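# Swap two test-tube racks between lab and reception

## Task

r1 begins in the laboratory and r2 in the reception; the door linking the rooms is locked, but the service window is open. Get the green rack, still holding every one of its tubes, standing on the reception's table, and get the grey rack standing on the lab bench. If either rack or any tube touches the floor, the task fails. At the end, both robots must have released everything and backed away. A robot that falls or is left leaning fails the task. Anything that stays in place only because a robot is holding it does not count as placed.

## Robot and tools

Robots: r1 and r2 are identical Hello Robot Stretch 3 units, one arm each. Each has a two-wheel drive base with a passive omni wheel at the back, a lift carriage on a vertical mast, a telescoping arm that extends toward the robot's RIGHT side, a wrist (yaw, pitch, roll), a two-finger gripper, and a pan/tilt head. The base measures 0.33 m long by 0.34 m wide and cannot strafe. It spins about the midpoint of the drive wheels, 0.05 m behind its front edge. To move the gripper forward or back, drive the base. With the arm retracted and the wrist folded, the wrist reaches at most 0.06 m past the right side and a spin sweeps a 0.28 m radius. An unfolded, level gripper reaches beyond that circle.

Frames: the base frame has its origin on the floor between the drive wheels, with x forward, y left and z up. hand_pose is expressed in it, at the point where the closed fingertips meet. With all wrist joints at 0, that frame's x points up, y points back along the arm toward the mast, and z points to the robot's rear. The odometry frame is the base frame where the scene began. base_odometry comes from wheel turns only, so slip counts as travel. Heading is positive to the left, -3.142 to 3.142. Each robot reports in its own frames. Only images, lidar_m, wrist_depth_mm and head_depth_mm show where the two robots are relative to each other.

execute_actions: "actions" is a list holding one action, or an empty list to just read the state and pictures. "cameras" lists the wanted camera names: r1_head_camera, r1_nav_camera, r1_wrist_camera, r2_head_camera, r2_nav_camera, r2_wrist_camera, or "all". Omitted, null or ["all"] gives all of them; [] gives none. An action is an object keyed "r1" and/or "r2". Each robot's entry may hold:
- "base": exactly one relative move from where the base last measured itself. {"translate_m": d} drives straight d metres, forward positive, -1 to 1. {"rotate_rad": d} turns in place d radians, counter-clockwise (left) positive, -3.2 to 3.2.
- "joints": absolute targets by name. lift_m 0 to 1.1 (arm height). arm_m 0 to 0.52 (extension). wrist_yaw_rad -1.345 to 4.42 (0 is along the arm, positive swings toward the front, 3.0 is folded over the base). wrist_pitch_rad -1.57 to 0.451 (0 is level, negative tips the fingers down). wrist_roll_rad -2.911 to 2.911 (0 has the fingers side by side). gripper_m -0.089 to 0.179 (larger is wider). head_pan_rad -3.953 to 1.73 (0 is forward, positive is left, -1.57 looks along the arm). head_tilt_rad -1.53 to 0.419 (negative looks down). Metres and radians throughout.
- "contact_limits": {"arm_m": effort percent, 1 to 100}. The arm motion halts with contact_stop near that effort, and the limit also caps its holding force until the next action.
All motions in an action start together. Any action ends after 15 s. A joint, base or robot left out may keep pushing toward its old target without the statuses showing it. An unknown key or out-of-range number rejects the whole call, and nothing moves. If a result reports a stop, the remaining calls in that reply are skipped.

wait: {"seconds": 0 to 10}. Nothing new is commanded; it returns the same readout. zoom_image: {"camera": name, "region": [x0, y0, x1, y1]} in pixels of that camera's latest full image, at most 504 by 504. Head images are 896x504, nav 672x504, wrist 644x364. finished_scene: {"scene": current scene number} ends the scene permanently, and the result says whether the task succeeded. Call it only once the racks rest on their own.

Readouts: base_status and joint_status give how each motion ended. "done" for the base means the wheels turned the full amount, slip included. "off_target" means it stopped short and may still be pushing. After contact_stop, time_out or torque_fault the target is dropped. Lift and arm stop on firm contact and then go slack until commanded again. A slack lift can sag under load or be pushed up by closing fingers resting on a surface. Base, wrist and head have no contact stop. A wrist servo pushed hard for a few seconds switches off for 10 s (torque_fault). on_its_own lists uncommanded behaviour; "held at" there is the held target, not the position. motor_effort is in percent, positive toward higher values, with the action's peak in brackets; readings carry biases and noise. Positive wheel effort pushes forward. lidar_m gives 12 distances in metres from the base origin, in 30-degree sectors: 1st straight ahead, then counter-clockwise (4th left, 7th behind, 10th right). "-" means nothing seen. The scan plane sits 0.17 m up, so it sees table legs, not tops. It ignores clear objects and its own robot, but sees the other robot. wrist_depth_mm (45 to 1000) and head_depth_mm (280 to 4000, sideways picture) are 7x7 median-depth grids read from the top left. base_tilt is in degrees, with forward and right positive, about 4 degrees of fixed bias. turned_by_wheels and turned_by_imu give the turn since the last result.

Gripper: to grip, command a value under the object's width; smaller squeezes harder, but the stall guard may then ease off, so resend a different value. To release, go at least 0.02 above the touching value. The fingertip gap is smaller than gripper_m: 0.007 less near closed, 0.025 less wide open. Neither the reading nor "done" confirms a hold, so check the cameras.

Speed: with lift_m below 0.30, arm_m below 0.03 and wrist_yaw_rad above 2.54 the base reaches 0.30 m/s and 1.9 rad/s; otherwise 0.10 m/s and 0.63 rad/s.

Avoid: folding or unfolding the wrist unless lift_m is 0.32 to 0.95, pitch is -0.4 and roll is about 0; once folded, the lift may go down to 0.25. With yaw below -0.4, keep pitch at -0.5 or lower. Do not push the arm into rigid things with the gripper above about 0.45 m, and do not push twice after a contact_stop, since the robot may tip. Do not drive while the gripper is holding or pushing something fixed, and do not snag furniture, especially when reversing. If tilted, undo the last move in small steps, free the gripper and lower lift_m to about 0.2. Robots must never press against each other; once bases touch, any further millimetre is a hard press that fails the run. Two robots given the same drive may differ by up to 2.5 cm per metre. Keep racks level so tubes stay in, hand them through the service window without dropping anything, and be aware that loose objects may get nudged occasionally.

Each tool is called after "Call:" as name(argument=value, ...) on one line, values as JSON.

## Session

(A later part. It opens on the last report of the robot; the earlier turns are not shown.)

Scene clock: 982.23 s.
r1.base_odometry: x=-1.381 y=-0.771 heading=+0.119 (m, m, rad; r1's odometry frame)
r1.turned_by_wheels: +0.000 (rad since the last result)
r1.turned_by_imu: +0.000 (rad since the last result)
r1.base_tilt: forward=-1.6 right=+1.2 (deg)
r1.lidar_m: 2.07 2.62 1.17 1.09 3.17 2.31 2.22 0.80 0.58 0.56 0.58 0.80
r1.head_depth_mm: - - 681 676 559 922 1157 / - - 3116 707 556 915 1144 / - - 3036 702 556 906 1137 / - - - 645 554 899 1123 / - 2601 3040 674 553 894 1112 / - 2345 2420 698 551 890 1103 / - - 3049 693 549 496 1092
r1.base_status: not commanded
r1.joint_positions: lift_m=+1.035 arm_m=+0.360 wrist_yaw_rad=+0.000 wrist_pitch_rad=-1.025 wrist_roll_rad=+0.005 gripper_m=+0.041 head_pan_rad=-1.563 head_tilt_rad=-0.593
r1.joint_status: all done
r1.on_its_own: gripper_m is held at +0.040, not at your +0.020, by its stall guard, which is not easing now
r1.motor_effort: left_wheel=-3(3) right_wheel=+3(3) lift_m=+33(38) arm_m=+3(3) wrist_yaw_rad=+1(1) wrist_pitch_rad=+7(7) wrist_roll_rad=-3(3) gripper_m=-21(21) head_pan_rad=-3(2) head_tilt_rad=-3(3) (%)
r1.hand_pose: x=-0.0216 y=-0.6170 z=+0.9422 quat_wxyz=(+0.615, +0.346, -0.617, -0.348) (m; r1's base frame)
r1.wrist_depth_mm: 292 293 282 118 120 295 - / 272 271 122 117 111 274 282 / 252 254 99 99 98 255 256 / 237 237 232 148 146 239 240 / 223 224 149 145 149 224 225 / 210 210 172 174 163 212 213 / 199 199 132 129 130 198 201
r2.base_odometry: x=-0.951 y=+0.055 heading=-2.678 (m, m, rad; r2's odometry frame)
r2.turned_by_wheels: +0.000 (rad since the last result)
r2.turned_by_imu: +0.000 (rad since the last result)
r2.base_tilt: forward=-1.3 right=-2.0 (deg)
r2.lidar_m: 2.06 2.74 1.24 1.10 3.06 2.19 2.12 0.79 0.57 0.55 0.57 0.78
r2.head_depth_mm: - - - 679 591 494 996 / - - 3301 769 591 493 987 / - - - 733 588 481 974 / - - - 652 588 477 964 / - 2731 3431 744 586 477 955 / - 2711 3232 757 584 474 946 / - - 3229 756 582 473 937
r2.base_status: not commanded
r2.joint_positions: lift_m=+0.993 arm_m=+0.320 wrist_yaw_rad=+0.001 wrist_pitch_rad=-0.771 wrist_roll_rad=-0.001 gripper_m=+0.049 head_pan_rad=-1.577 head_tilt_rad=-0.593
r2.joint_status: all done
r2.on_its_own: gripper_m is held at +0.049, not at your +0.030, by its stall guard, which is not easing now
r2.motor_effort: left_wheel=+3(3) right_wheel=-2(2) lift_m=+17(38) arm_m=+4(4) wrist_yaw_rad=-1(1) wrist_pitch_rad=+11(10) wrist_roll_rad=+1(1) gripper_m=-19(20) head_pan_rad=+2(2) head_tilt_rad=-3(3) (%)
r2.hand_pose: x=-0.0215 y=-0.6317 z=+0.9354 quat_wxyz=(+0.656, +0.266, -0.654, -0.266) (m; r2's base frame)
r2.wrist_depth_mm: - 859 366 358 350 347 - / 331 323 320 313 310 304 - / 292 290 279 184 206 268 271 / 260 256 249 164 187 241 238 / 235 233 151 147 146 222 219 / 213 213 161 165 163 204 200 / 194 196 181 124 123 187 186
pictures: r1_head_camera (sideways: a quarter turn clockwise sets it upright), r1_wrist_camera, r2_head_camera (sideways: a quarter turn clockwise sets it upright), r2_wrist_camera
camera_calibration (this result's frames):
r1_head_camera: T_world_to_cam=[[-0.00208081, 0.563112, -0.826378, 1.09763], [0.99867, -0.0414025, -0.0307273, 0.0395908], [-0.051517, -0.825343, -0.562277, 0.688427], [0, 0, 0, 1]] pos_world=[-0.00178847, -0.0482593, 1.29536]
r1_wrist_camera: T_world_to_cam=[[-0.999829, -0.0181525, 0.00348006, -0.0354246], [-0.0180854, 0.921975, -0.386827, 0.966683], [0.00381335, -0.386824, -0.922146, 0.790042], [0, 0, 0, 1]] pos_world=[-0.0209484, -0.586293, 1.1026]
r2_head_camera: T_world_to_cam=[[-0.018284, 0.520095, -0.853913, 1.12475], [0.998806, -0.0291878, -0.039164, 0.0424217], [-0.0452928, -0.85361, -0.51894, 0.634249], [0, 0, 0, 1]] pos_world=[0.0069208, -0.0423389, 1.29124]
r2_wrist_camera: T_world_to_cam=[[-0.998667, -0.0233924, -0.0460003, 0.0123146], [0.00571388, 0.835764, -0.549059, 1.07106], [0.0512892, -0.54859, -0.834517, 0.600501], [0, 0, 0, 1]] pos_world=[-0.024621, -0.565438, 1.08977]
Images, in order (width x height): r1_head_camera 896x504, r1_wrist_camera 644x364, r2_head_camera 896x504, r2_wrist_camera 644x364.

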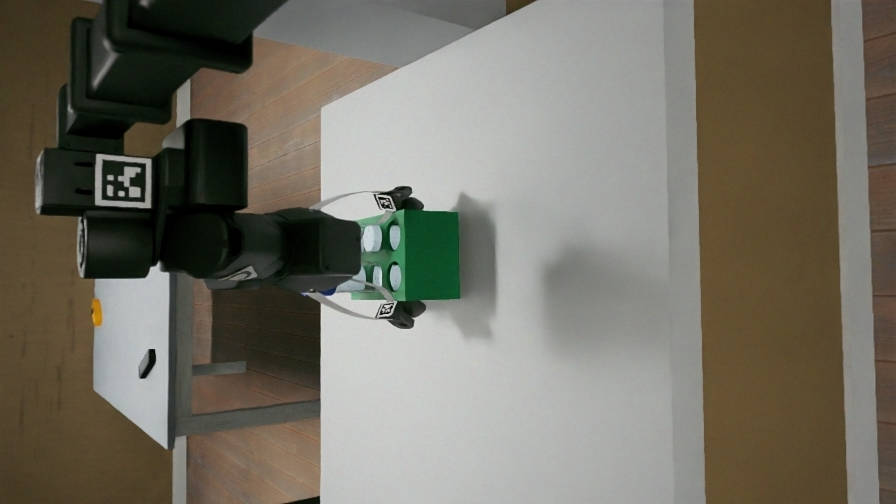

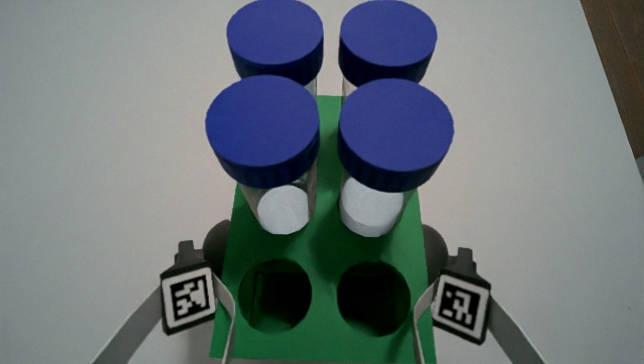

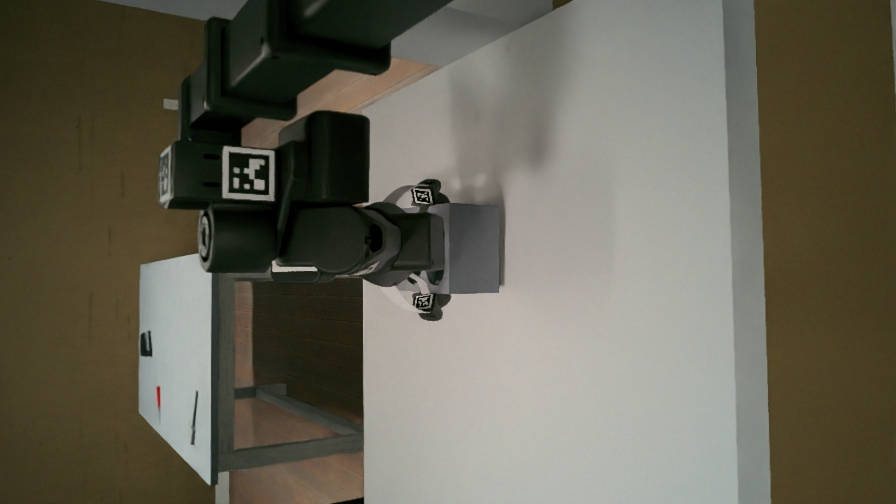

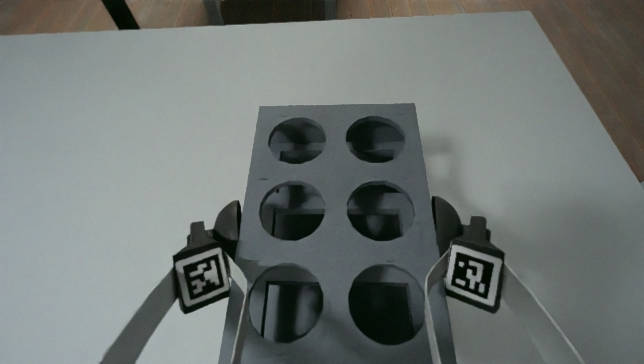

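Call:
execute_actions(actions=[])

Scene clock: 1010.97 s.
r1.base_odometry: x=-1.381 y=-0.771 heading=+0.119 (m, m, rad; r1's odometry frame)
r1.turned_by_wheels: +0.000 (rad since the last result)
r1.turned_by_imu: +0.000 (rad since the last result)
r1.base_tilt: forward=-1.5 right=+1.1 (deg)
r1.lidar_m: 2.07 2.62 1.17 1.09 3.14 2.31 2.22 0.80 0.59 0.56 0.59 0.80
r1.head_depth_mm: - - 681 674 559 922 1162 / - - 3099 707 557 918 1142 / - - 3080 703 557 906 1134 / - - - 647 555 901 1122 / - 2563 3057 674 553 891 1112 / - 2350 2451 696 551 888 1102 / - - 2992 694 548 496 1096
r1.base_status: not commanded
r1.joint_positions: lift_m=+1.035 arm_m=+0.360 wrist_yaw_rad=+0.000 wrist_pitch_rad=-1.025 wrist_roll_rad=+0.005 gripper_m=+0.041 head_pan_rad=-1.563 head_tilt_rad=-0.593
r1.joint_status: all done
r1.on_its_own: gripper_m is held at +0.040, not at your +0.020, by its stall guard, which is not easing now
r1.motor_effort: left_wheel=-3(3) right_wheel=+3(3) lift_m=+33(38) arm_m=+3(3) wrist_yaw_rad=+1(1) wrist_pitch_rad=+7(7) wrist_roll_rad=-3(3) gripper_m=-21(21) head_pan_rad=-2(2) head_tilt_rad=-3(3) (%)
r1.hand_pose: x=-0.0216 y=-0.6170 z=+0.9422 quat_wxyz=(+0.615, +0.346, -0.617, -0.348) (m; r1's base frame)
r1.wrist_depth_mm: 294 293 284 118 120 297 - / 273 272 122 117 111 274 282 / 252 253 99 99 98 254 256 / 236 237 232 149 146 240 239 / 222 224 149 145 148 225 225 / 211 211 171 175 163 213 212 / 199 198 132 129 130 199 200
r2.base_odometry: x=-0.951 y=+0.055 heading=-2.678 (m, m, rad; r2's odometry frame)
r2.turned_by_wheels: +0.000 (rad since the last result)
r2.turned_by_imu: -0.001 (rad since the last result)
r2.base_tilt: forward=-1.3 right=-2.0 (deg)
r2.lidar_m: 2.07 2.74 1.24 1.11 3.05 2.19 2.13 0.79 0.57 0.55 0.57 0.78
r2.head_depth_mm: - - - 680 591 493 995 / - - 3290 768 589 493 987 / - - - 733 589 480 975 / - - - 652 588 478 964 / - 2721 3471 744 585 476 958 / - 2708 3212 759 584 475 946 / - - 3202 753 582 474 937
r2.base_status: not commanded
r2.joint_positions: lift_m=+0.993 arm_m=+0.320 wrist_yaw_rad=+0.001 wrist_pitch_rad=-0.771 wrist_roll_rad=-0.001 gripper_m=+0.049 head_pan_rad=-1.577 head_tilt_rad=-0.593
r2.joint_status: all done
r2.on_its_own: gripper_m is held at +0.049, not at your +0.030, by its stall guard, which is not easing now
r2.motor_effort: left_wheel=+3(3) right_wheel=-2(2) lift_m=+17(38) arm_m=+4(4) wrist_yaw_rad=+0(1) wrist_pitch_rad=+11(10) wrist_roll_rad=+1(1) gripper_m=-19(20) head_pan_rad=+2(2) head_tilt_rad=-3(3) (%)
r2.hand_pose: x=-0.0215 y=-0.6317 z=+0.9354 quat_wxyz=(+0.656, +0.266, -0.654, -0.266) (m; r2's base frame)
r2.wrist_depth_mm: - 842 373 356 355 345 - / 331 324 320 308 307 304 - / 292 288 276 186 205 268 272 / 260 257 248 164 185 242 241 / 235 234 150 148 146 223 217 / 213 212 162 166 164 202 200 / 197 195 180 124 123 187 185
pictures: r1_head_camera (sideways: a quarter turn clockwise sets it upright), r1_nav_camera (sideways: a quarter turn counterclockwise sets it upright), r1_wrist_camera, r2_head_camera (sideways: a quarter turn clockwise sets it upright), r2_nav_camera (sideways: a quarter turn counterclockwise sets it upright), r2_wrist_camera
camera_calibration (this result's frames):
r1_head_camera: T_world_to_cam=[[-0.00208074, 0.563112, -0.826378, 1.09763], [0.99867, -0.0414027, -0.0307273, 0.0395908], [-0.0515171, -0.825343, -0.562277, 0.688427], [0, 0, 0, 1]] pos_world=[-0.00178848, -0.0482593, 1.29536]
r1_nav_camera: T_world_to_cam=[[-0.0179509, -0.585868, 0.810208, -1.02], [-0.999154, -0.0194754, -0.03622, 0.101179], [0.0369993, -0.810172, -0.585023, 0.717404], [0, 0, 0, 1]] pos_world=[0.05624, -0.0143922, 1.24977]
r1_wrist_camera: T_world_to_cam=[[-0.999829, -0.0181524, 0.00348004, -0.0354245], [-0.0180854, 0.921975, -0.386827, 0.966683], [0.00381335, -0.386824, -0.922146, 0.790042], [0, 0, 0, 1]] pos_world=[-0.0209484, -0.586293, 1.1026]
r2_head_camera: T_world_to_cam=[[-0.0182841, 0.520095, -0.853913, 1.12475], [0.998806, -0.0291876, -0.039164, 0.0424217], [-0.0452926, -0.85361, -0.51894, 0.634249], [0, 0, 0, 1]] pos_world=[0.00692081, -0.0423389, 1.29124]
r2_nav_camera: T_world_to_cam=[[-0.0259813, -0.527104, 0.849403, -1.06317], [-0.99949, -0.00207519, -0.0318598, 0.0907586], [0.0185561, -0.849798, -0.526782, 0.642992], [0, 0, 0, 1]] pos_world=[0.0511584, -0.0138016, 1.24467]
r2_wrist_camera: T_world_to_cam=[[-0.998668, -0.0233923, -0.0460002, 0.0123146], [0.00571396, 0.835764, -0.549059, 1.07106], [0.0512891, -0.54859, -0.834517, 0.600501], [0, 0, 0, 1]] pos_world=[-0.024621, -0.565438, 1.08977]
Images, in order (width x height): r1_head_camera 896x504, r1_nav_camera 672x504, r1_wrist_camera 644x364, r2_head_camera 896x504, r2_nav_camera 672x504, r2_wrist_camera 644x364.

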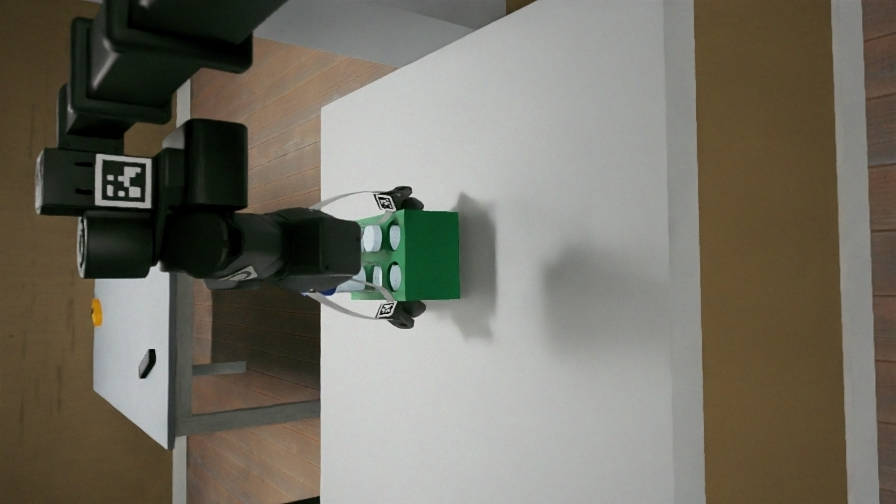

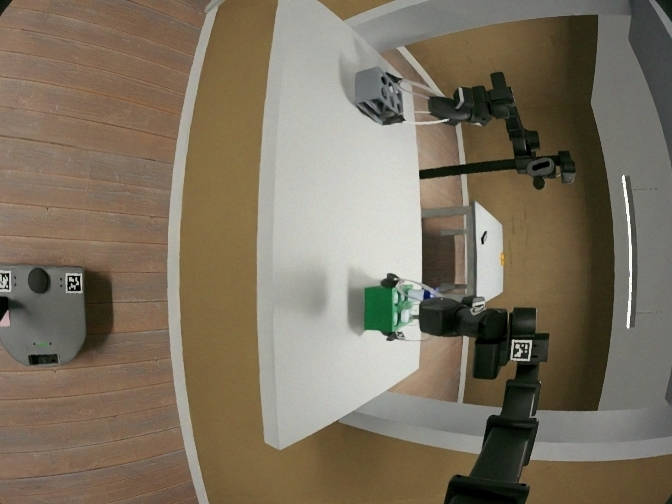

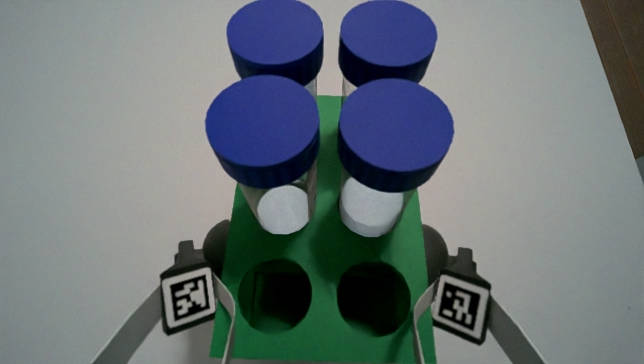

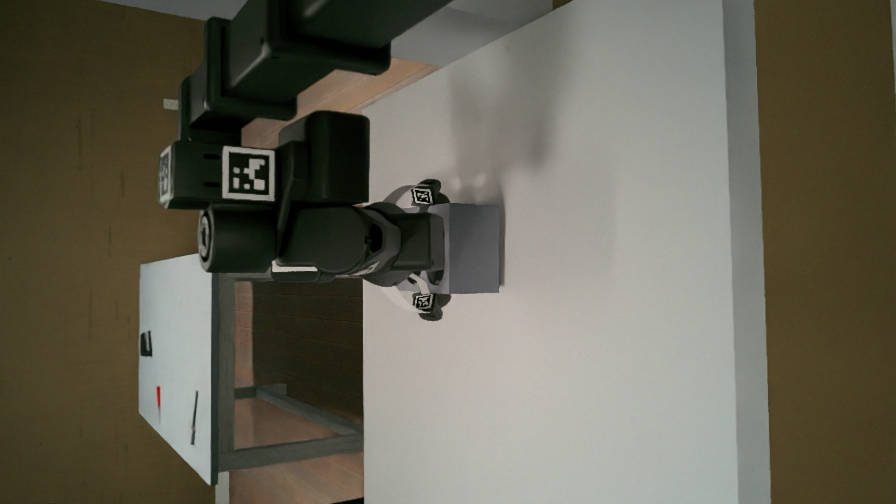

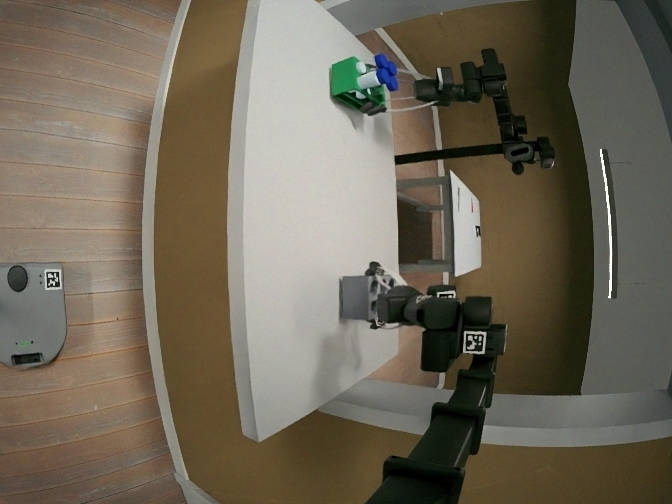

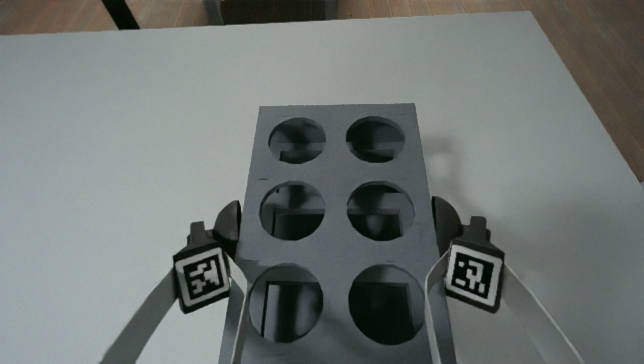

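Call:
execute_actions(actions=[{"r1": {"base": {"translate_m": 0.10}, "joints": {"wrist_yaw_rad": -1.3, "arm_m": 0.50, "lift_m": 1.045}}, "r2": {"joints": {"lift_m": 0.981}}}], cameras=["r1_nav_camera", "r1_head_camera", "r2_wrist_camera"])

Scene clock: 1088.10 s.
r1.base_odometry: x=-1.281 y=-0.759 heading=+0.119 (m, m, rad; r1's odometry frame)
r1.turned_by_wheels: +0.000 (rad since the last result)
r1.turned_by_imu: -0.001 (rad since the last result)
r1.base_tilt: forward=-1.7 right=+1.1 (deg)
r1.lidar_m: 2.06 2.52 1.14 1.11 1.12 2.40 2.26 0.80 0.59 0.56 0.58 0.80
r1.head_depth_mm: - - 3129 710 560 918 1153 / - - 713 704 557 918 1141 / - - 1749 694 557 905 1132 / - - 1857 703 553 903 1128 / - 3767 3022 698 552 896 1114 / - 2538 2436 695 551 887 1102 / - - 1397 695 549 494 1092
r1.base_status: done
r1.joint_positions: lift_m=+1.045 arm_m=+0.500 wrist_yaw_rad=-1.298 wrist_pitch_rad=-1.026 wrist_roll_rad=+0.005 gripper_m=+0.041 head_pan_rad=-1.563 head_tilt_rad=-0.593
r1.joint_status: all done
r1.on_its_own: gripper_m is held at +0.040, not at your +0.020, by its stall guard, which is not easing now
r1.motor_effort: left_wheel=-3(4) right_wheel=+2(8) lift_m=+44(46) arm_m=+3(3) wrist_yaw_rad=-1(2) wrist_pitch_rad=+7(7) wrist_roll_rad=-3(3) gripper_m=-21(22) head_pan_rad=-3(3) head_tilt_rad=-4(3) (%)
r1.hand_pose: x=-0.1296 y=-0.6747 z=+0.9518 quat_wxyz=(+0.279, -0.097, -0.701, -0.649) (m; r1's base frame)
r1.wrist_depth_mm: - 311 298 119 120 262 - / - 284 122 117 112 287 - / 272 266 99 99 98 266 268 / 247 247 242 149 146 249 251 / 233 232 150 145 148 235 235 / 218 220 171 175 164 222 222 / 207 207 132 129 130 208 208
r2.base_odometry: x=-0.951 y=+0.055 heading=-2.678 (m, m, rad; r2's odometry frame)
r2.turned_by_wheels: +0.000 (rad since the last result)
r2.turned_by_imu: -0.001 (rad since the last result)
r2.base_tilt: forward=-1.2 right=-2.0 (deg)
r2.lidar_m: 2.06 2.74 1.24 1.11 3.04 2.18 2.12 0.79 0.57 0.55 0.57 0.78
r2.head_depth_mm: - - - 681 593 493 993 / - - 3212 766 591 492 982 / - - - 733 589 482 973 / - - - 652 587 477 966 / - 2761 3443 742 585 476 956 / - 2721 3226 758 585 475 949 / - 2270 2395 753 581 473 938
r2.base_status: not commanded
r2.joint_positions: lift_m=+0.982 arm_m=+0.320 wrist_yaw_rad=+0.001 wrist_pitch_rad=-0.771 wrist_roll_rad=-0.001 gripper_m=+0.049 head_pan_rad=-1.577 head_tilt_rad=-0.593
r2.joint_status: all done
r2.on_its_own: gripper_m is held at +0.049, not at your +0.030, by its stall guard, which is not easing now
r2.motor_effort: left_wheel=+3(3) right_wheel=-1(2) lift_m=+17(13) arm_m=+5(3) wrist_yaw_rad=-1(1) wrist_pitch_rad=+11(11) wrist_roll_rad=+1(1) gripper_m=-20(20) head_pan_rad=+2(2) head_tilt_rad=-3(3) (%)
r2.hand_pose: x=-0.0215 y=-0.6317 z=+0.9245 quat_wxyz=(+0.656, +0.266, -0.654, -0.266) (m; r2's base frame)
r2.wrist_depth_mm: 362 351 352 344 329 325 - / 310 307 302 294 290 286 - / 274 271 262 185 207 254 255 / 248 244 233 165 188 229 226 / 222 221 150 148 145 211 205 / 202 201 160 165 163 192 189 / 186 185 178 124 123 177 175
pictures: r1_head_camera (sideways: a quarter turn clockwise sets it upright), r1_nav_camera (sideways: a quarter turn counterclockwise sets it upright), r2_wrist_camera
camera_calibration (this result's frames):
r1_head_camera: T_world_to_cam=[[-0.00207904, 0.563119, -0.826373, 1.09762], [0.99867, -0.0414055, -0.0307276, 0.0395913], [-0.0515197, -0.825338, -0.562284, 0.688435], [0, 0, 0, 1]] pos_world=[-0.00178863, -0.0482592, 1.29536]
r1_nav_camera: T_world_to_cam=[[-0.0179526, -0.585874, 0.810203, -1.01999], [-0.999154, -0.019472, -0.0362201, 0.101179], [0.0369967, -0.810168, -0.585029, 0.717412], [0, 0, 0, 1]] pos_world=[0.0562399, -0.0143919, 1.24977]
r2_wrist_camera: T_world_to_cam=[[-0.998667, -0.0233893, -0.0460018, 0.0118124], [0.00571525, 0.835787, -0.549024, 1.065], [0.051289, -0.548555, -0.83454, 0.591375], [0, 0, 0, 1]] pos_world=[-0.0246211, -0.565438, 1.07878]
Images, in order (width x height): r1_head_camera 896x504, r1_nav_camera 672x504, r2_wrist_camera 644x364.

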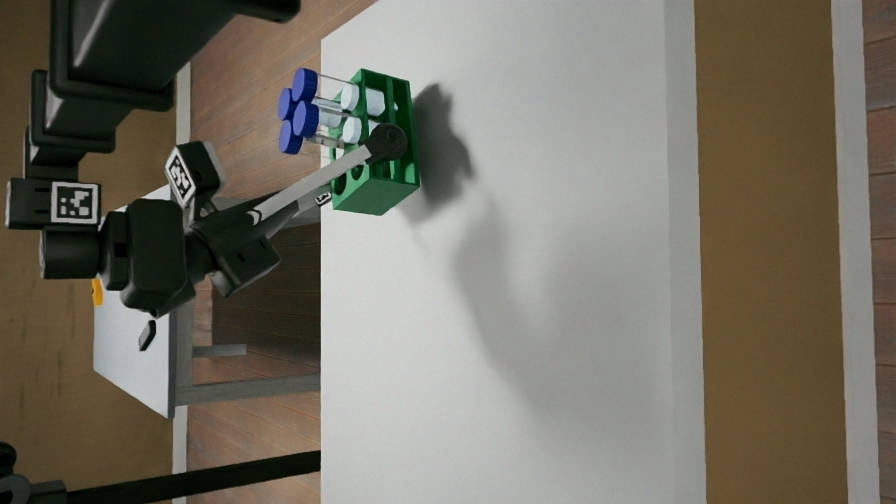

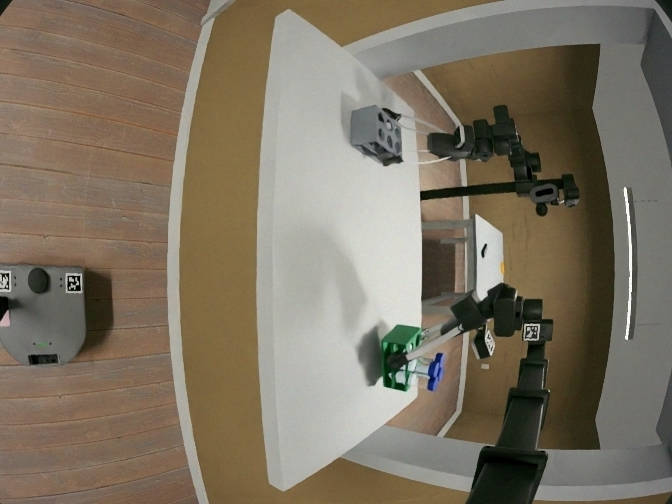

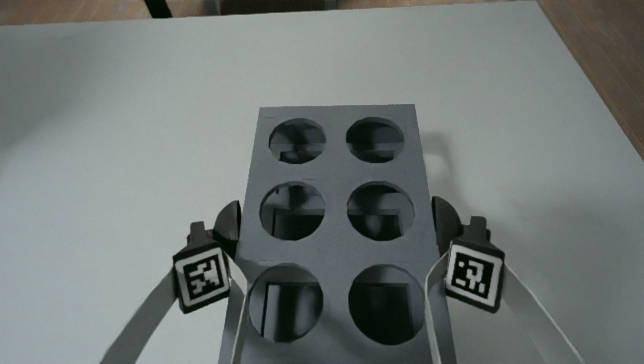

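Call:
execute_actions(actions=[{"r1": {"joints": {"lift_m": 1.022}}, "r2": {"joints": {"gripper_m": 0.179}}}], cameras=["r1_head_camera", "r2_wrist_camera"])

Scene clock: 1093.83 s.
r1.base_odometry: x=-1.281 y=-0.759 heading=+0.119 (m, m, rad; r1's odometry frame)
r1.turned_by_wheels: +0.000 (rad since the last result)
r1.turned_by_imu: -0.001 (rad since the last result)
r1.base_tilt: forward=-1.6 right=+1.0 (deg)
r1.lidar_m: 2.07 2.51 1.14 1.11 1.12 2.41 2.26 0.80 0.59 0.56 0.58 0.80
r1.head_depth_mm: - - 926 711 558 922 1153 / - - 740 705 557 915 1149 / - - 3063 691 555 911 1137 / - - 909 702 553 899 1128 / - 2619 3074 699 553 897 1108 / - 2536 2452 698 550 887 1103 / - - 1393 695 550 494 1091
r1.base_status: not commanded
r1.joint_positions: lift_m=+1.022 arm_m=+0.500 wrist_yaw_rad=-1.298 wrist_pitch_rad=-1.019 wrist_roll_rad=+0.005 gripper_m=+0.041 head_pan_rad=-1.563 head_tilt_rad=-0.593
r1.joint_status: all done
r1.on_its_own: gripper_m is held at +0.040, not at your +0.020, by its stall guard, which is not easing now
r1.motor_effort: left_wheel=-2(2) right_wheel=+2(3) lift_m=+31(39) arm_m=+3(3) wrist_yaw_rad=-2(1) wrist_pitch_rad=+5(7) wrist_roll_rad=-3(3) gripper_m=-21(21) head_pan_rad=-3(3) head_tilt_rad=-3(3) (%)
r1.hand_pose: x=-0.1310 y=-0.6751 z=+0.9300 quat_wxyz=(+0.281, -0.100, -0.701, -0.648) (m; r1's base frame)
r1.wrist_depth_mm: - 278 119 117 117 261 - / - 259 119 116 109 260 262 / 240 240 98 98 97 243 244 / 225 224 188 145 101 227 226 / 210 211 148 144 148 213 212 / 198 199 170 185 164 201 202 / 188 187 132 128 130 187 190
r2.base_odometry: x=-0.951 y=+0.055 heading=-2.678 (m, m, rad; r2's odometry frame)
r2.turned_by_wheels: +0.000 (rad since the last result)
r2.turned_by_imu: -0.001 (rad since the last result)
r2.base_tilt: forward=-1.2 right=-2.1 (deg)
r2.lidar_m: 2.06 2.75 1.24 1.11 3.04 2.19 2.12 0.79 0.57 0.55 0.57 0.78
r2.head_depth_mm: - - - 682 592 494 992 / - - 3234 768 591 492 983 / - - - 706 588 481 975 / - - - 654 586 477 965 / - 2730 3454 730 585 476 952 / - 2711 3209 757 583 474 947 / - 2267 2379 757 582 473 935
r2.base_status: not commanded
r2.joint_positions: lift_m=+0.982 arm_m=+0.320 wrist_yaw_rad=+0.001 wrist_pitch_rad=-0.766 wrist_roll_rad=-0.001 gripper_m=+0.179 head_pan_rad=-1.577 head_tilt_rad=-0.593
r2.joint_status: all done
r2.motor_effort: left_wheel=+2(3) right_wheel=-2(2) lift_m=+16(16) arm_m=+4(4) wrist_yaw_rad=-1(1) wrist_pitch_rad=+8(11) wrist_roll_rad=+1(1) gripper_m=+0(84) head_pan_rad=+2(2) head_tilt_rad=-2(3) (%)
r2.hand_pose: x=-0.0215 y=-0.6327 z=+0.9253 quat_wxyz=(+0.657, +0.265, -0.655, -0.264) (m; r2's base frame)
r2.wrist_depth_mm: - 353 354 343 339 330 - / 318 309 307 300 294 288 - / 278 273 269 209 248 255 258 / 249 244 237 169 216 231 227 / 224 224 212 149 184 212 211 / 210 200 194 170 168 193 - / 185 184 161 126 125 177 174
pictures: r1_head_camera (sideways: a quarter turn clockwise sets it upright), r2_wrist_camera
camera_calibration (this result's frames):
r1_head_camera: T_world_to_cam=[[-0.00207898, 0.563119, -0.826373, 1.09762], [0.99867, -0.0414057, -0.0307276, 0.0395913], [-0.0515198, -0.825338, -0.562283, 0.688435], [0, 0, 0, 1]] pos_world=[-0.00178863, -0.0482592, 1.29536]
r2_wrist_camera: T_world_to_cam=[[-0.998667, -0.023619, -0.045886, 0.0115759], [0.00571743, 0.833018, -0.553216, 1.06841], [0.0512902, -0.552741, -0.831773, 0.58633], [0, 0, 0, 1]] pos_world=[-0.0246211, -0.565645, 1.07929]
Images, in order (width x height): r1_head_camera 896x504, r2_wrist_camera 644x364.

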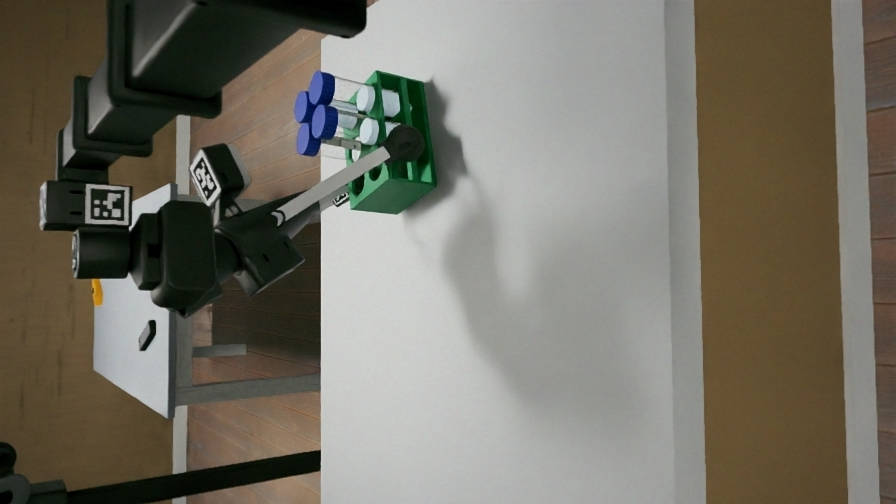

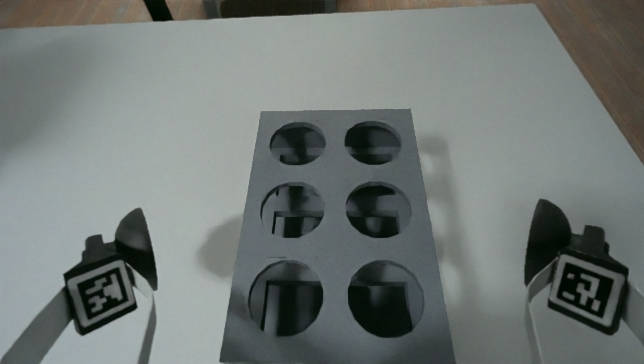

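Call:
execute_actions(actions=[{"r1": {"joints": {"gripper_m": 0.179}}, "r2": {"joints": {"lift_m": 1.07}}}], cameras=["r1_head_camera"])

Call:
execute_actions(actions=[{"r1": {"joints": {"lift_m": 1.10}}, "r2": {"joints": {"arm_m": 0.05}}}], cameras=["r1_head_camera", "r2_nav_camera"])

Scene clock: 1100.97 s.
r1.base_odometry: x=-1.281 y=-0.759 heading=+0.119 (m, m, rad; r1's odometry frame)
r1.turned_by_wheels: +0.000 (rad since the last result)
r1.turned_by_imu: -0.001 (rad since the last result)
r1.base_tilt: forward=-1.7 right=+1.2 (deg)
r1.lidar_m: 2.06 2.51 1.14 1.11 1.12 2.41 2.26 0.80 0.58 0.56 0.58 0.79
r1.head_depth_mm: - - 919 710 560 922 1154 / - - 748 683 556 916 1144 / - - 918 683 555 904 1138 / - - 909 701 553 900 1120 / - 2558 3020 698 552 894 1115 / - 2557 2431 697 550 883 1099 / - - 1400 694 548 495 1090
r1.base_status: not commanded
r1.joint_positions: lift_m=+1.022 arm_m=+0.500 wrist_yaw_rad=-1.299 wrist_pitch_rad=-1.012 wrist_roll_rad=+0.005 gripper_m=+0.179 head_pan_rad=-1.563 head_tilt_rad=-0.593
r1.joint_status: all done
r1.motor_effort: left_wheel=-2(2) right_wheel=+2(2) lift_m=+31(31) arm_m=+3(3) wrist_yaw_rad=-1(1) wrist_pitch_rad=+3(5) wrist_roll_rad=-3(3) gripper_m=+1(92) head_pan_rad=-2(2) head_tilt_rad=-3(3) (%)
r1.hand_pose: x=-0.1327 y=-0.6755 z=+0.9309 quat_wxyz=(+0.284, -0.102, -0.700, -0.647) (m; r1's base frame)
r1.wrist_depth_mm: - 283 279 121 121 257 - / - 261 253 113 113 263 263 / 243 240 103 103 102 244 246 / 225 226 97 98 97 229 229 / 212 213 209 150 152 214 214 / 202 200 196 173 174 201 201 / - 187 185 135 138 191 -
r2.base_odometry: x=-0.951 y=+0.055 heading=-2.678 (m, m, rad; r2's odometry frame)
r2.turned_by_wheels: +0.000 (rad since the last result)
r2.turned_by_imu: -0.001 (rad since the last result)
r2.base_tilt: forward=-1.3 right=-2.0 (deg)
r2.lidar_m: 2.06 2.75 1.24 1.11 3.06 2.18 2.12 0.79 0.57 0.55 0.57 0.78
r2.head_depth_mm: - - 675 678 592 493 995 / - - 3510 766 591 492 982 / - - 3475 764 590 481 972 / - - 2801 681 586 478 964 / - 2721 3685 760 585 477 953 / - 2702 3356 758 583 475 944 / - 2273 2366 756 581 474 937
r2.base_status: not commanded
r2.joint_positions: lift_m=+1.069 arm_m=+0.320 wrist_yaw_rad=+0.001 wrist_pitch_rad=-0.765 wrist_roll_rad=-0.001 gripper_m=+0.179 head_pan_rad=-1.577 head_tilt_rad=-0.593
r2.joint_status: all done
r2.motor_effort: left_wheel=+2(3) right_wheel=-2(2) lift_m=+38(41) arm_m=+4(4) wrist_yaw_rad=-1(1) wrist_pitch_rad=+8(8) wrist_roll_rad=+1(1) gripper_m=+1(0) head_pan_rad=+3(2) head_tilt_rad=-3(3) (%)
r2.hand_pose: x=-0.0215 y=-0.6329 z=+1.0133 quat_wxyz=(+0.657, +0.264, -0.655, -0.264) (m; r2's base frame)
r2.wrist_depth_mm: - - - - - - - / - - - - 426 - - / 402 397 388 387 376 383 - / 360 352 349 347 342 334 - / 323 324 317 253 305 302 262 / 300 290 289 229 278 281 - / 269 269 267 243 255 257 253
pictures: r1_head_camera (sideways: a quarter turn clockwise sets it upright)
camera_calibration (this result's frames):
r1_head_camera: T_world_to_cam=[[-0.00207911, 0.563119, -0.826373, 1.09762], [0.99867, -0.0414054, -0.0307276, 0.0395913], [-0.0515196, -0.825338, -0.562284, 0.688435], [0, 0, 0, 1]] pos_world=[-0.00178862, -0.0482592, 1.29536]
Images, in order (width x height): r1_head_camera 896x504.

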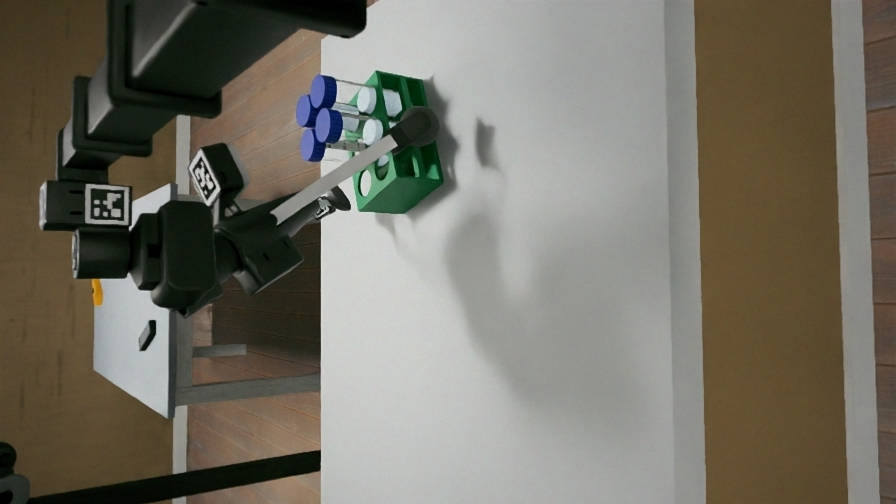

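Scene clock: 1104.17 s.
r1.base_odometry: x=-1.281 y=-0.759 heading=+0.119 (m, m, rad; r1's odometry frame)
r1.turned_by_wheels: +0.000 (rad since the last result)
r1.turned_by_imu: +0.000 (rad since the last result)
r1.base_tilt: forward=-1.5 right=+1.0 (deg)
r1.lidar_m: 2.06 2.52 1.14 1.11 1.12 2.40 2.26 0.80 0.58 0.56 0.58 0.80
r1.head_depth_mm: - - 3159 712 559 927 1158 / - - 813 706 557 915 1143 / - - 912 683 555 904 1134 / - 3835 3033 700 554 902 1122 / - 2591 3038 699 550 892 1110 / - 2573 2456 696 552 888 1102 / - - 1403 693 549 494 1088
r1.base_status: not commanded
r1.joint_positions: lift_m=+1.100 arm_m=+0.500 wrist_yaw_rad=-1.299 wrist_pitch_rad=-1.011 wrist_roll_rad=+0.005 gripper_m=+0.179 head_pan_rad=-1.563 head_tilt_rad=-0.593
r1.joint_status: all done
r1.motor_effort: left_wheel=-2(2) right_wheel=+2(2) lift_m=+41(46) arm_m=+3(3) wrist_yaw_rad=-1(1) wrist_pitch_rad=+3(3) wrist_roll_rad=-3(3) gripper_m=+1(1) head_pan_rad=-3(2) head_tilt_rad=-4(3) (%)
r1.hand_pose: x=-0.1327 y=-0.6755 z=+1.0085 quat_wxyz=(+0.284, -0.102, -0.700, -0.647) (m; r1's base frame)
r1.wrist_depth_mm: - - - - 283 260 - / - - 362 360 338 318 - / - 334 334 329 334 338 - / - 311 312 185 309 313 316 / 302 290 290 171 290 296 295 / 282 275 274 221 273 277 279 / 255 260 260 211 259 263 -
r2.base_odometry: x=-0.951 y=+0.055 heading=-2.678 (m, m, rad; r2's odometry frame)
r2.turned_by_wheels: +0.000 (rad since the last result)
r2.turned_by_imu: -0.001 (rad since the last result)
r2.base_tilt: forward=-1.2 right=-2.1 (deg)
r2.lidar_m: 2.06 2.75 1.24 1.10 3.05 2.18 2.12 0.79 0.57 0.55 0.57 0.78
r2.head_depth_mm: - - - - 553 494 996 / - - - - - 492 982 / - - - - - 478 973 / - 2611 - 666 - 477 962 / - 2715 3463 761 567 477 955 / - 2705 3234 757 566 475 947 / - 2262 2380 755 582 475 936
r2.base_status: not commanded
r2.joint_positions: lift_m=+1.069 arm_m=+0.050 wrist_yaw_rad=+0.001 wrist_pitch_rad=-0.765 wrist_roll_rad=-0.001 gripper_m=+0.179 head_pan_rad=-1.577 head_tilt_rad=-0.593
r2.joint_status: all done
r2.motor_effort: left_wheel=+3(3) right_wheel=-2(2) lift_m=+39(38) arm_m=-4(1) wrist_yaw_rad=-1(0) wrist_pitch_rad=+8(8) wrist_roll_rad=+1(1) gripper_m=+0(0) head_pan_rad=+3(3) head_tilt_rad=-3(3) (%)
r2.hand_pose: x=-0.0215 y=-0.3635 z=+1.0134 quat_wxyz=(+0.657, +0.264, -0.655, -0.264) (m; r2's base frame)
r2.wrist_depth_mm: 540 531 511 408 498 414 288 / 468 454 451 364 429 407 321 / 404 401 398 390 384 375 390 / 359 357 351 349 342 336 493 / 331 331 318 314 309 309 607 / 303 293 290 287 283 279 - / 269 271 271 269 268 263 259
pictures: r1_head_camera (sideways: a quarter turn clockwise sets it upright), r2_nav_camera (sideways: a quarter turn counterclockwise sets it upright)
camera_calibration (this result's frames):
r1_head_camera: T_world_to_cam=[[-0.00207904, 0.563119, -0.826373, 1.09762], [0.99867, -0.0414055, -0.0307276, 0.0395913], [-0.0515197, -0.825338, -0.562284, 0.688435], [0, 0, 0, 1]] pos_world=[-0.00178863, -0.0482592, 1.29536]
r2_nav_camera: T_world_to_cam=[[-0.0258992, -0.527113, 0.8494, -1.06317], [-0.99949, -0.00223061, -0.0318599, 0.0907587], [0.0186885, -0.849792, -0.526787, 0.642998], [0, 0, 0, 1]] pos_world=[0.0511605, -0.0137942, 1.24467]
Images, in order (width x height): r1_head_camera 896x504, r2_nav_camera 672x504.

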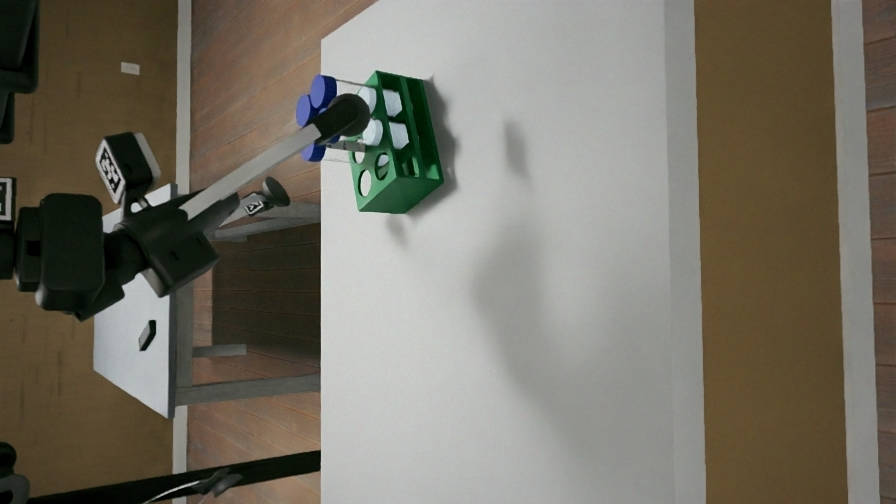

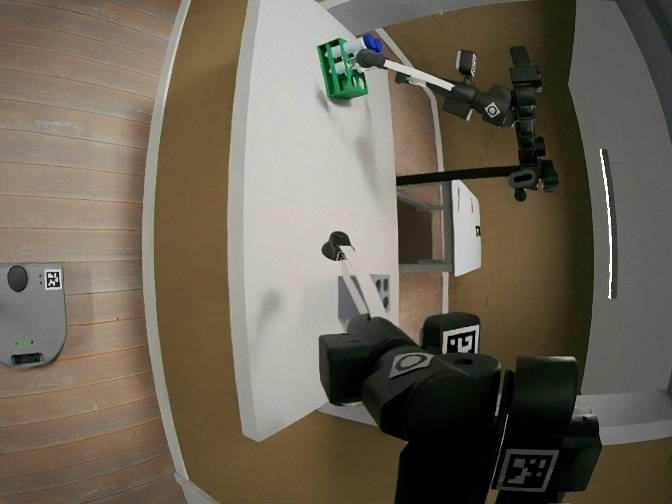

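Call:
execute_actions(actions=[{"r1": {"base": {"translate_m": 0.13}}, "r2": {"base": {"translate_m": 0.30}, "joints": {"arm_m": 0.0}}}], cameras=[])

Call:
execute_actions(actions=[{"r1": {"base": {"translate_m": 0.22}, "joints": {"wrist_yaw_rad": 0.0, "wrist_pitch_rad": -0.76, "arm_m": 0.22, "lift_m": 1.07}}, "r2": {"joints": {"arm_m": 0.25, "wrist_yaw_rad": 1.84, "lift_m": 1.10}}}], cameras=["r1_wrist_camera", "r2_wrist_camera", "r2_nav_camera"])

Scene clock: 1139.43 s.
r1.base_odometry: x=-1.152 y=-0.744 heading=+0.119 (m, m, rad; r1's odometry frame)
r1.turned_by_wheels: +0.000 (rad since the last result)
r1.turned_by_imu: -0.001 (rad since the last result)
r1.base_tilt: forward=-1.7 right=+1.1 (deg)
r1.lidar_m: 2.04 2.38 3.25 1.11 1.16 2.54 2.26 0.80 0.58 0.56 0.58 0.79
r1.head_depth_mm: - - 926 692 559 922 1153 / - - 3181 708 558 916 1140 / - 2265 915 704 556 906 1130 / - 3845 1391 703 554 902 1121 / - 2337 2453 697 552 894 1110 / - - 3072 697 550 496 1100 / - - 3014 663 549 491 1097
r1.base_status: done
r1.joint_positions: lift_m=+1.100 arm_m=+0.500 wrist_yaw_rad=-1.299 wrist_pitch_rad=-1.011 wrist_roll_rad=+0.005 gripper_m=+0.179 head_pan_rad=-1.563 head_tilt_rad=-0.593
r1.joint_status: not commanded
r1.motor_effort: left_wheel=-3(5) right_wheel=+2(8) lift_m=+41(41) arm_m=+3(3) wrist_yaw_rad=-1(1) wrist_pitch_rad=+3(3) wrist_roll_rad=-3(3) gripper_m=+1(1) head_pan_rad=-2(3) head_tilt_rad=-2(3) (%)
r1.hand_pose: x=-0.1328 y=-0.6756 z=+1.0086 quat_wxyz=(+0.284, -0.102, -0.700, -0.647) (m; r1's base frame)
r1.wrist_depth_mm: - - 389 375 233 390 - / - - 362 319 281 364 366 / - 334 336 325 272 337 336 / - 311 312 304 296 313 315 / 299 294 293 294 294 295 292 / 281 276 276 275 277 278 280 / 252 260 260 261 261 261 -
r2.base_odometry: x=-1.219 y=-0.079 heading=-2.678 (m, m, rad; r2's odometry frame)
r2.turned_by_wheels: +0.000 (rad since the last result)
r2.turned_by_imu: -0.002 (rad since the last result)
r2.base_tilt: forward=-1.2 right=-2.1 (deg)
r2.lidar_m: 2.04 2.43 1.15 1.14 1.16 2.50 2.15 0.79 0.57 0.55 0.57 0.77
r2.head_depth_mm: - - - - - - 1023 / - - - - - - - / 464 - - - - - 1024 / 555 1214 1401 - 627 471 985 / - 2698 3255 759 606 476 951 / - - 3228 756 614 474 939 / - - 3393 614 583 473 932
r2.base_status: done
r2.joint_positions: lift_m=+1.069 arm_m=+0.003 wrist_yaw_rad=+0.001 wrist_pitch_rad=-0.765 wrist_roll_rad=-0.001 gripper_m=+0.179 head_pan_rad=-1.577 head_tilt_rad=-0.593
r2.joint_status: all done
joint sent to its limit — the command would take r2.arm_m past its lower limit, so that joint was sent only as far as its limit.
r2.motor_effort: left_wheel=+3(9) right_wheel=-2(3) lift_m=+38(38) arm_m=-4(4) wrist_yaw_rad=-1(0) wrist_pitch_rad=+8(7) wrist_roll_rad=+1(1) gripper_m=+0(0) head_pan_rad=+2(3) head_tilt_rad=-3(3) (%)
r2.hand_pose: x=-0.0215 y=-0.3164 z=+1.0134 quat_wxyz=(+0.657, +0.264, -0.655, -0.264) (m; r2's base frame)
r2.wrist_depth_mm: 433 391 516 256 499 479 388 / 456 365 436 434 434 430 399 / 410 384 396 386 378 374 374 / 363 355 351 346 347 336 334 / 329 329 320 318 308 305 309 / 299 300 299 292 290 288 - / - - - - - - -
pictures: none
No camera images: the call's "cameras" was empty. Leave "cameras" out to get every camera's image.

Scene clock: 1142.93 s.
r1.base_odometry: x=-0.934 y=-0.718 heading=+0.119 (m, m, rad; r1's odometry frame)
r1.turned_by_wheels: +0.000 (rad since the last result)
r1.turned_by_imu: -0.001 (rad since the last result)
r1.base_tilt: forward=-1.6 right=+1.0 (deg)
r1.lidar_m: 2.08 2.16 2.93 1.08 1.87 2.78 2.26 0.80 0.58 0.56 0.58 0.79
r1.head_depth_mm: - - 3096 709 559 922 1153 / - - 2456 707 557 910 1142 / - - 1403 704 555 906 1130 / - - - 638 555 898 1115 / - - 3085 645 552 499 1106 / - - 3101 697 550 494 1097 / - - 2867 670 548 491 1088
r1.base_status: done
r1.joint_positions: lift_m=+1.070 arm_m=+0.220 wrist_yaw_rad=+0.000 wrist_pitch_rad=-0.775 wrist_roll_rad=+0.005 gripper_m=+0.179 head_pan_rad=-1.563 head_tilt_rad=-0.593
r1.joint_status: all done
r1.motor_effort: left_wheel=-2(4) right_wheel=+2(10) lift_m=+30(31) arm_m=-4(3) wrist_yaw_rad=+1(3) wrist_pitch_rad=+4(4) wrist_roll_rad=-3(3) gripper_m=+1(0) head_pan_rad=-2(3) head_tilt_rad=-2(2) (%)
r1.hand_pose: x=-0.0216 y=-0.5314 z=+1.0124 quat_wxyz=(+0.653, +0.267, -0.656, -0.268) (m; r1's base frame)
r1.wrist_depth_mm: - - - - - - - / 309 - 452 458 460 458 460 / 293 391 391 395 395 401 400 / 299 344 340 297 350 354 355 / 297 310 300 254 313 317 316 / 288 280 271 248 285 285 289 / 249 255 259 260 259 260 -
r2.base_odometry: x=-1.219 y=-0.079 heading=-2.678 (m, m, rad; r2's odometry frame)
r2.turned_by_wheels: +0.000 (rad since the last result)
r2.turned_by_imu: -0.001 (rad since the last result)
r2.base_tilt: forward=-1.2 right=-2.1 (deg)
r2.lidar_m: 2.04 2.44 1.15 1.14 1.16 2.51 2.15 0.79 0.57 0.55 0.57 0.77
r2.head_depth_mm: 742 779 3541 747 592 484 990 / - - 3264 768 590 480 980 / - - 2365 764 589 479 973 / - - - 763 588 478 960 / - 2460 - 729 585 477 949 / - - 3543 790 567 475 943 / - - 3435 612 600 473 930
r2.base_status: not commanded
r2.joint_positions: lift_m=+1.097 arm_m=+0.250 wrist_yaw_rad=+1.838 wrist_pitch_rad=-0.764 wrist_roll_rad=-0.001 gripper_m=+0.179 head_pan_rad=-1.577 head_tilt_rad=-0.593
r2.joint_status: all done
joint sent to its limit — the command would take r2.lift_m past its upper limit, so that joint was sent only as far as its limit.
r2.motor_effort: left_wheel=+3(3) right_wheel=-1(1) lift_m=+38(39) arm_m=+4(3) wrist_yaw_rad=+1(3) wrist_pitch_rad=+7(8) wrist_roll_rad=+1(1) gripper_m=+0(0) head_pan_rad=+2(2) head_tilt_rad=-4(4) (%)
r2.hand_pose: x=+0.1410 y=-0.3503 z=+1.0410 quat_wxyz=(+0.608, +0.681, -0.188, +0.362) (m; r2's base frame)
r2.wrist_depth_mm: - - - - - 677 344 / - - - - - 603 314 / - - - - - 492 351 / - - - - 373 366 360 / - - - - 342 338 217 / - - - 319 310 307 - / - - - 290 288 280 240
pictures: r1_wrist_camera, r2_nav_camera (sideways: a quarter turn counterclockwise sets it upright), r2_wrist_camera
camera_calibration (this result's frames):
r1_wrist_camera: T_world_to_cam=[[-0.999825, -0.0169185, 0.00797184, -0.0379938], [-0.0183031, 0.797512, -0.603026, 1.06759], [0.00384463, -0.603066, -0.797682, 0.646927], [0, 0, 0, 1]] pos_world=[-0.0209342, -0.461918, 1.16013]
r2_nav_camera: T_world_to_cam=[[-0.0258995, -0.527155, 0.849375, -1.06314], [-0.99949, -0.00222895, -0.0318603, 0.0907592], [0.0186885, -0.849766, -0.526828, 0.643051], [0, 0, 0, 1]] pos_world=[0.0511605, -0.0137915, 1.24467]
r2_wrist_camera: T_world_to_cam=[[0.286195, -0.957074, -0.0458509, -0.322414], [-0.804233, -0.213927, -0.554476, 0.645062], [0.520866, 0.195563, -0.830935, 1.0254], [0, 0, 0, 1]] pos_world=[0.076958, -0.371108, 1.19493]
Images, in order (width x height): r1_wrist_camera 644x364, r2_nav_camera 672x504, r2_wrist_camera 644x364.

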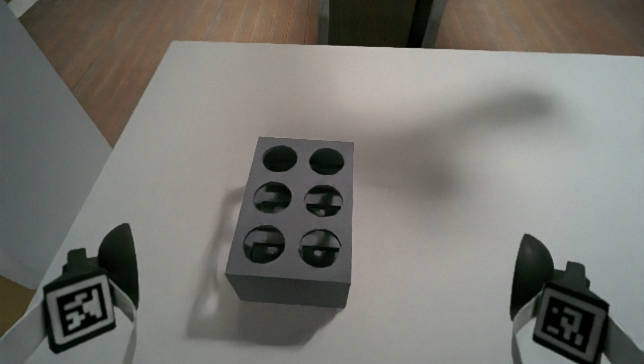

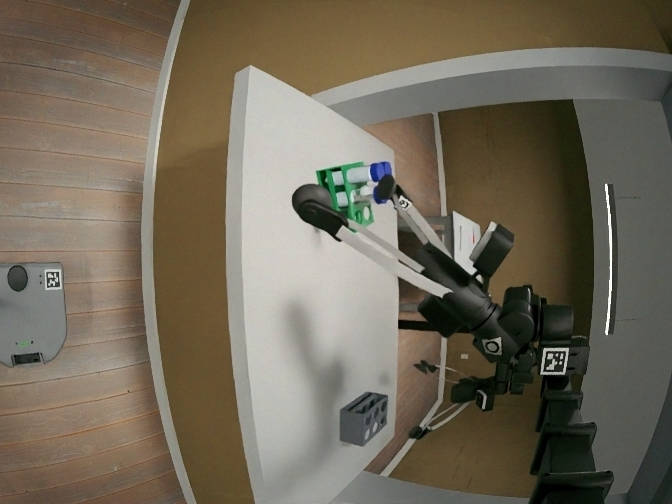

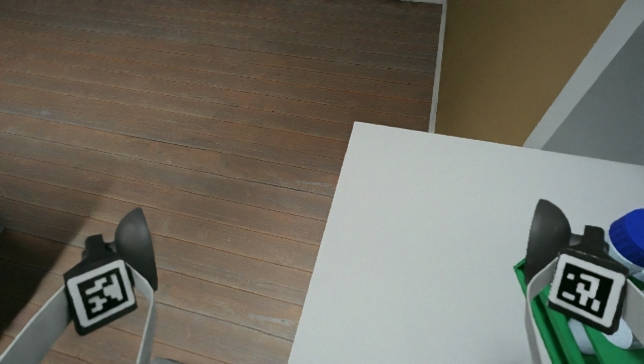

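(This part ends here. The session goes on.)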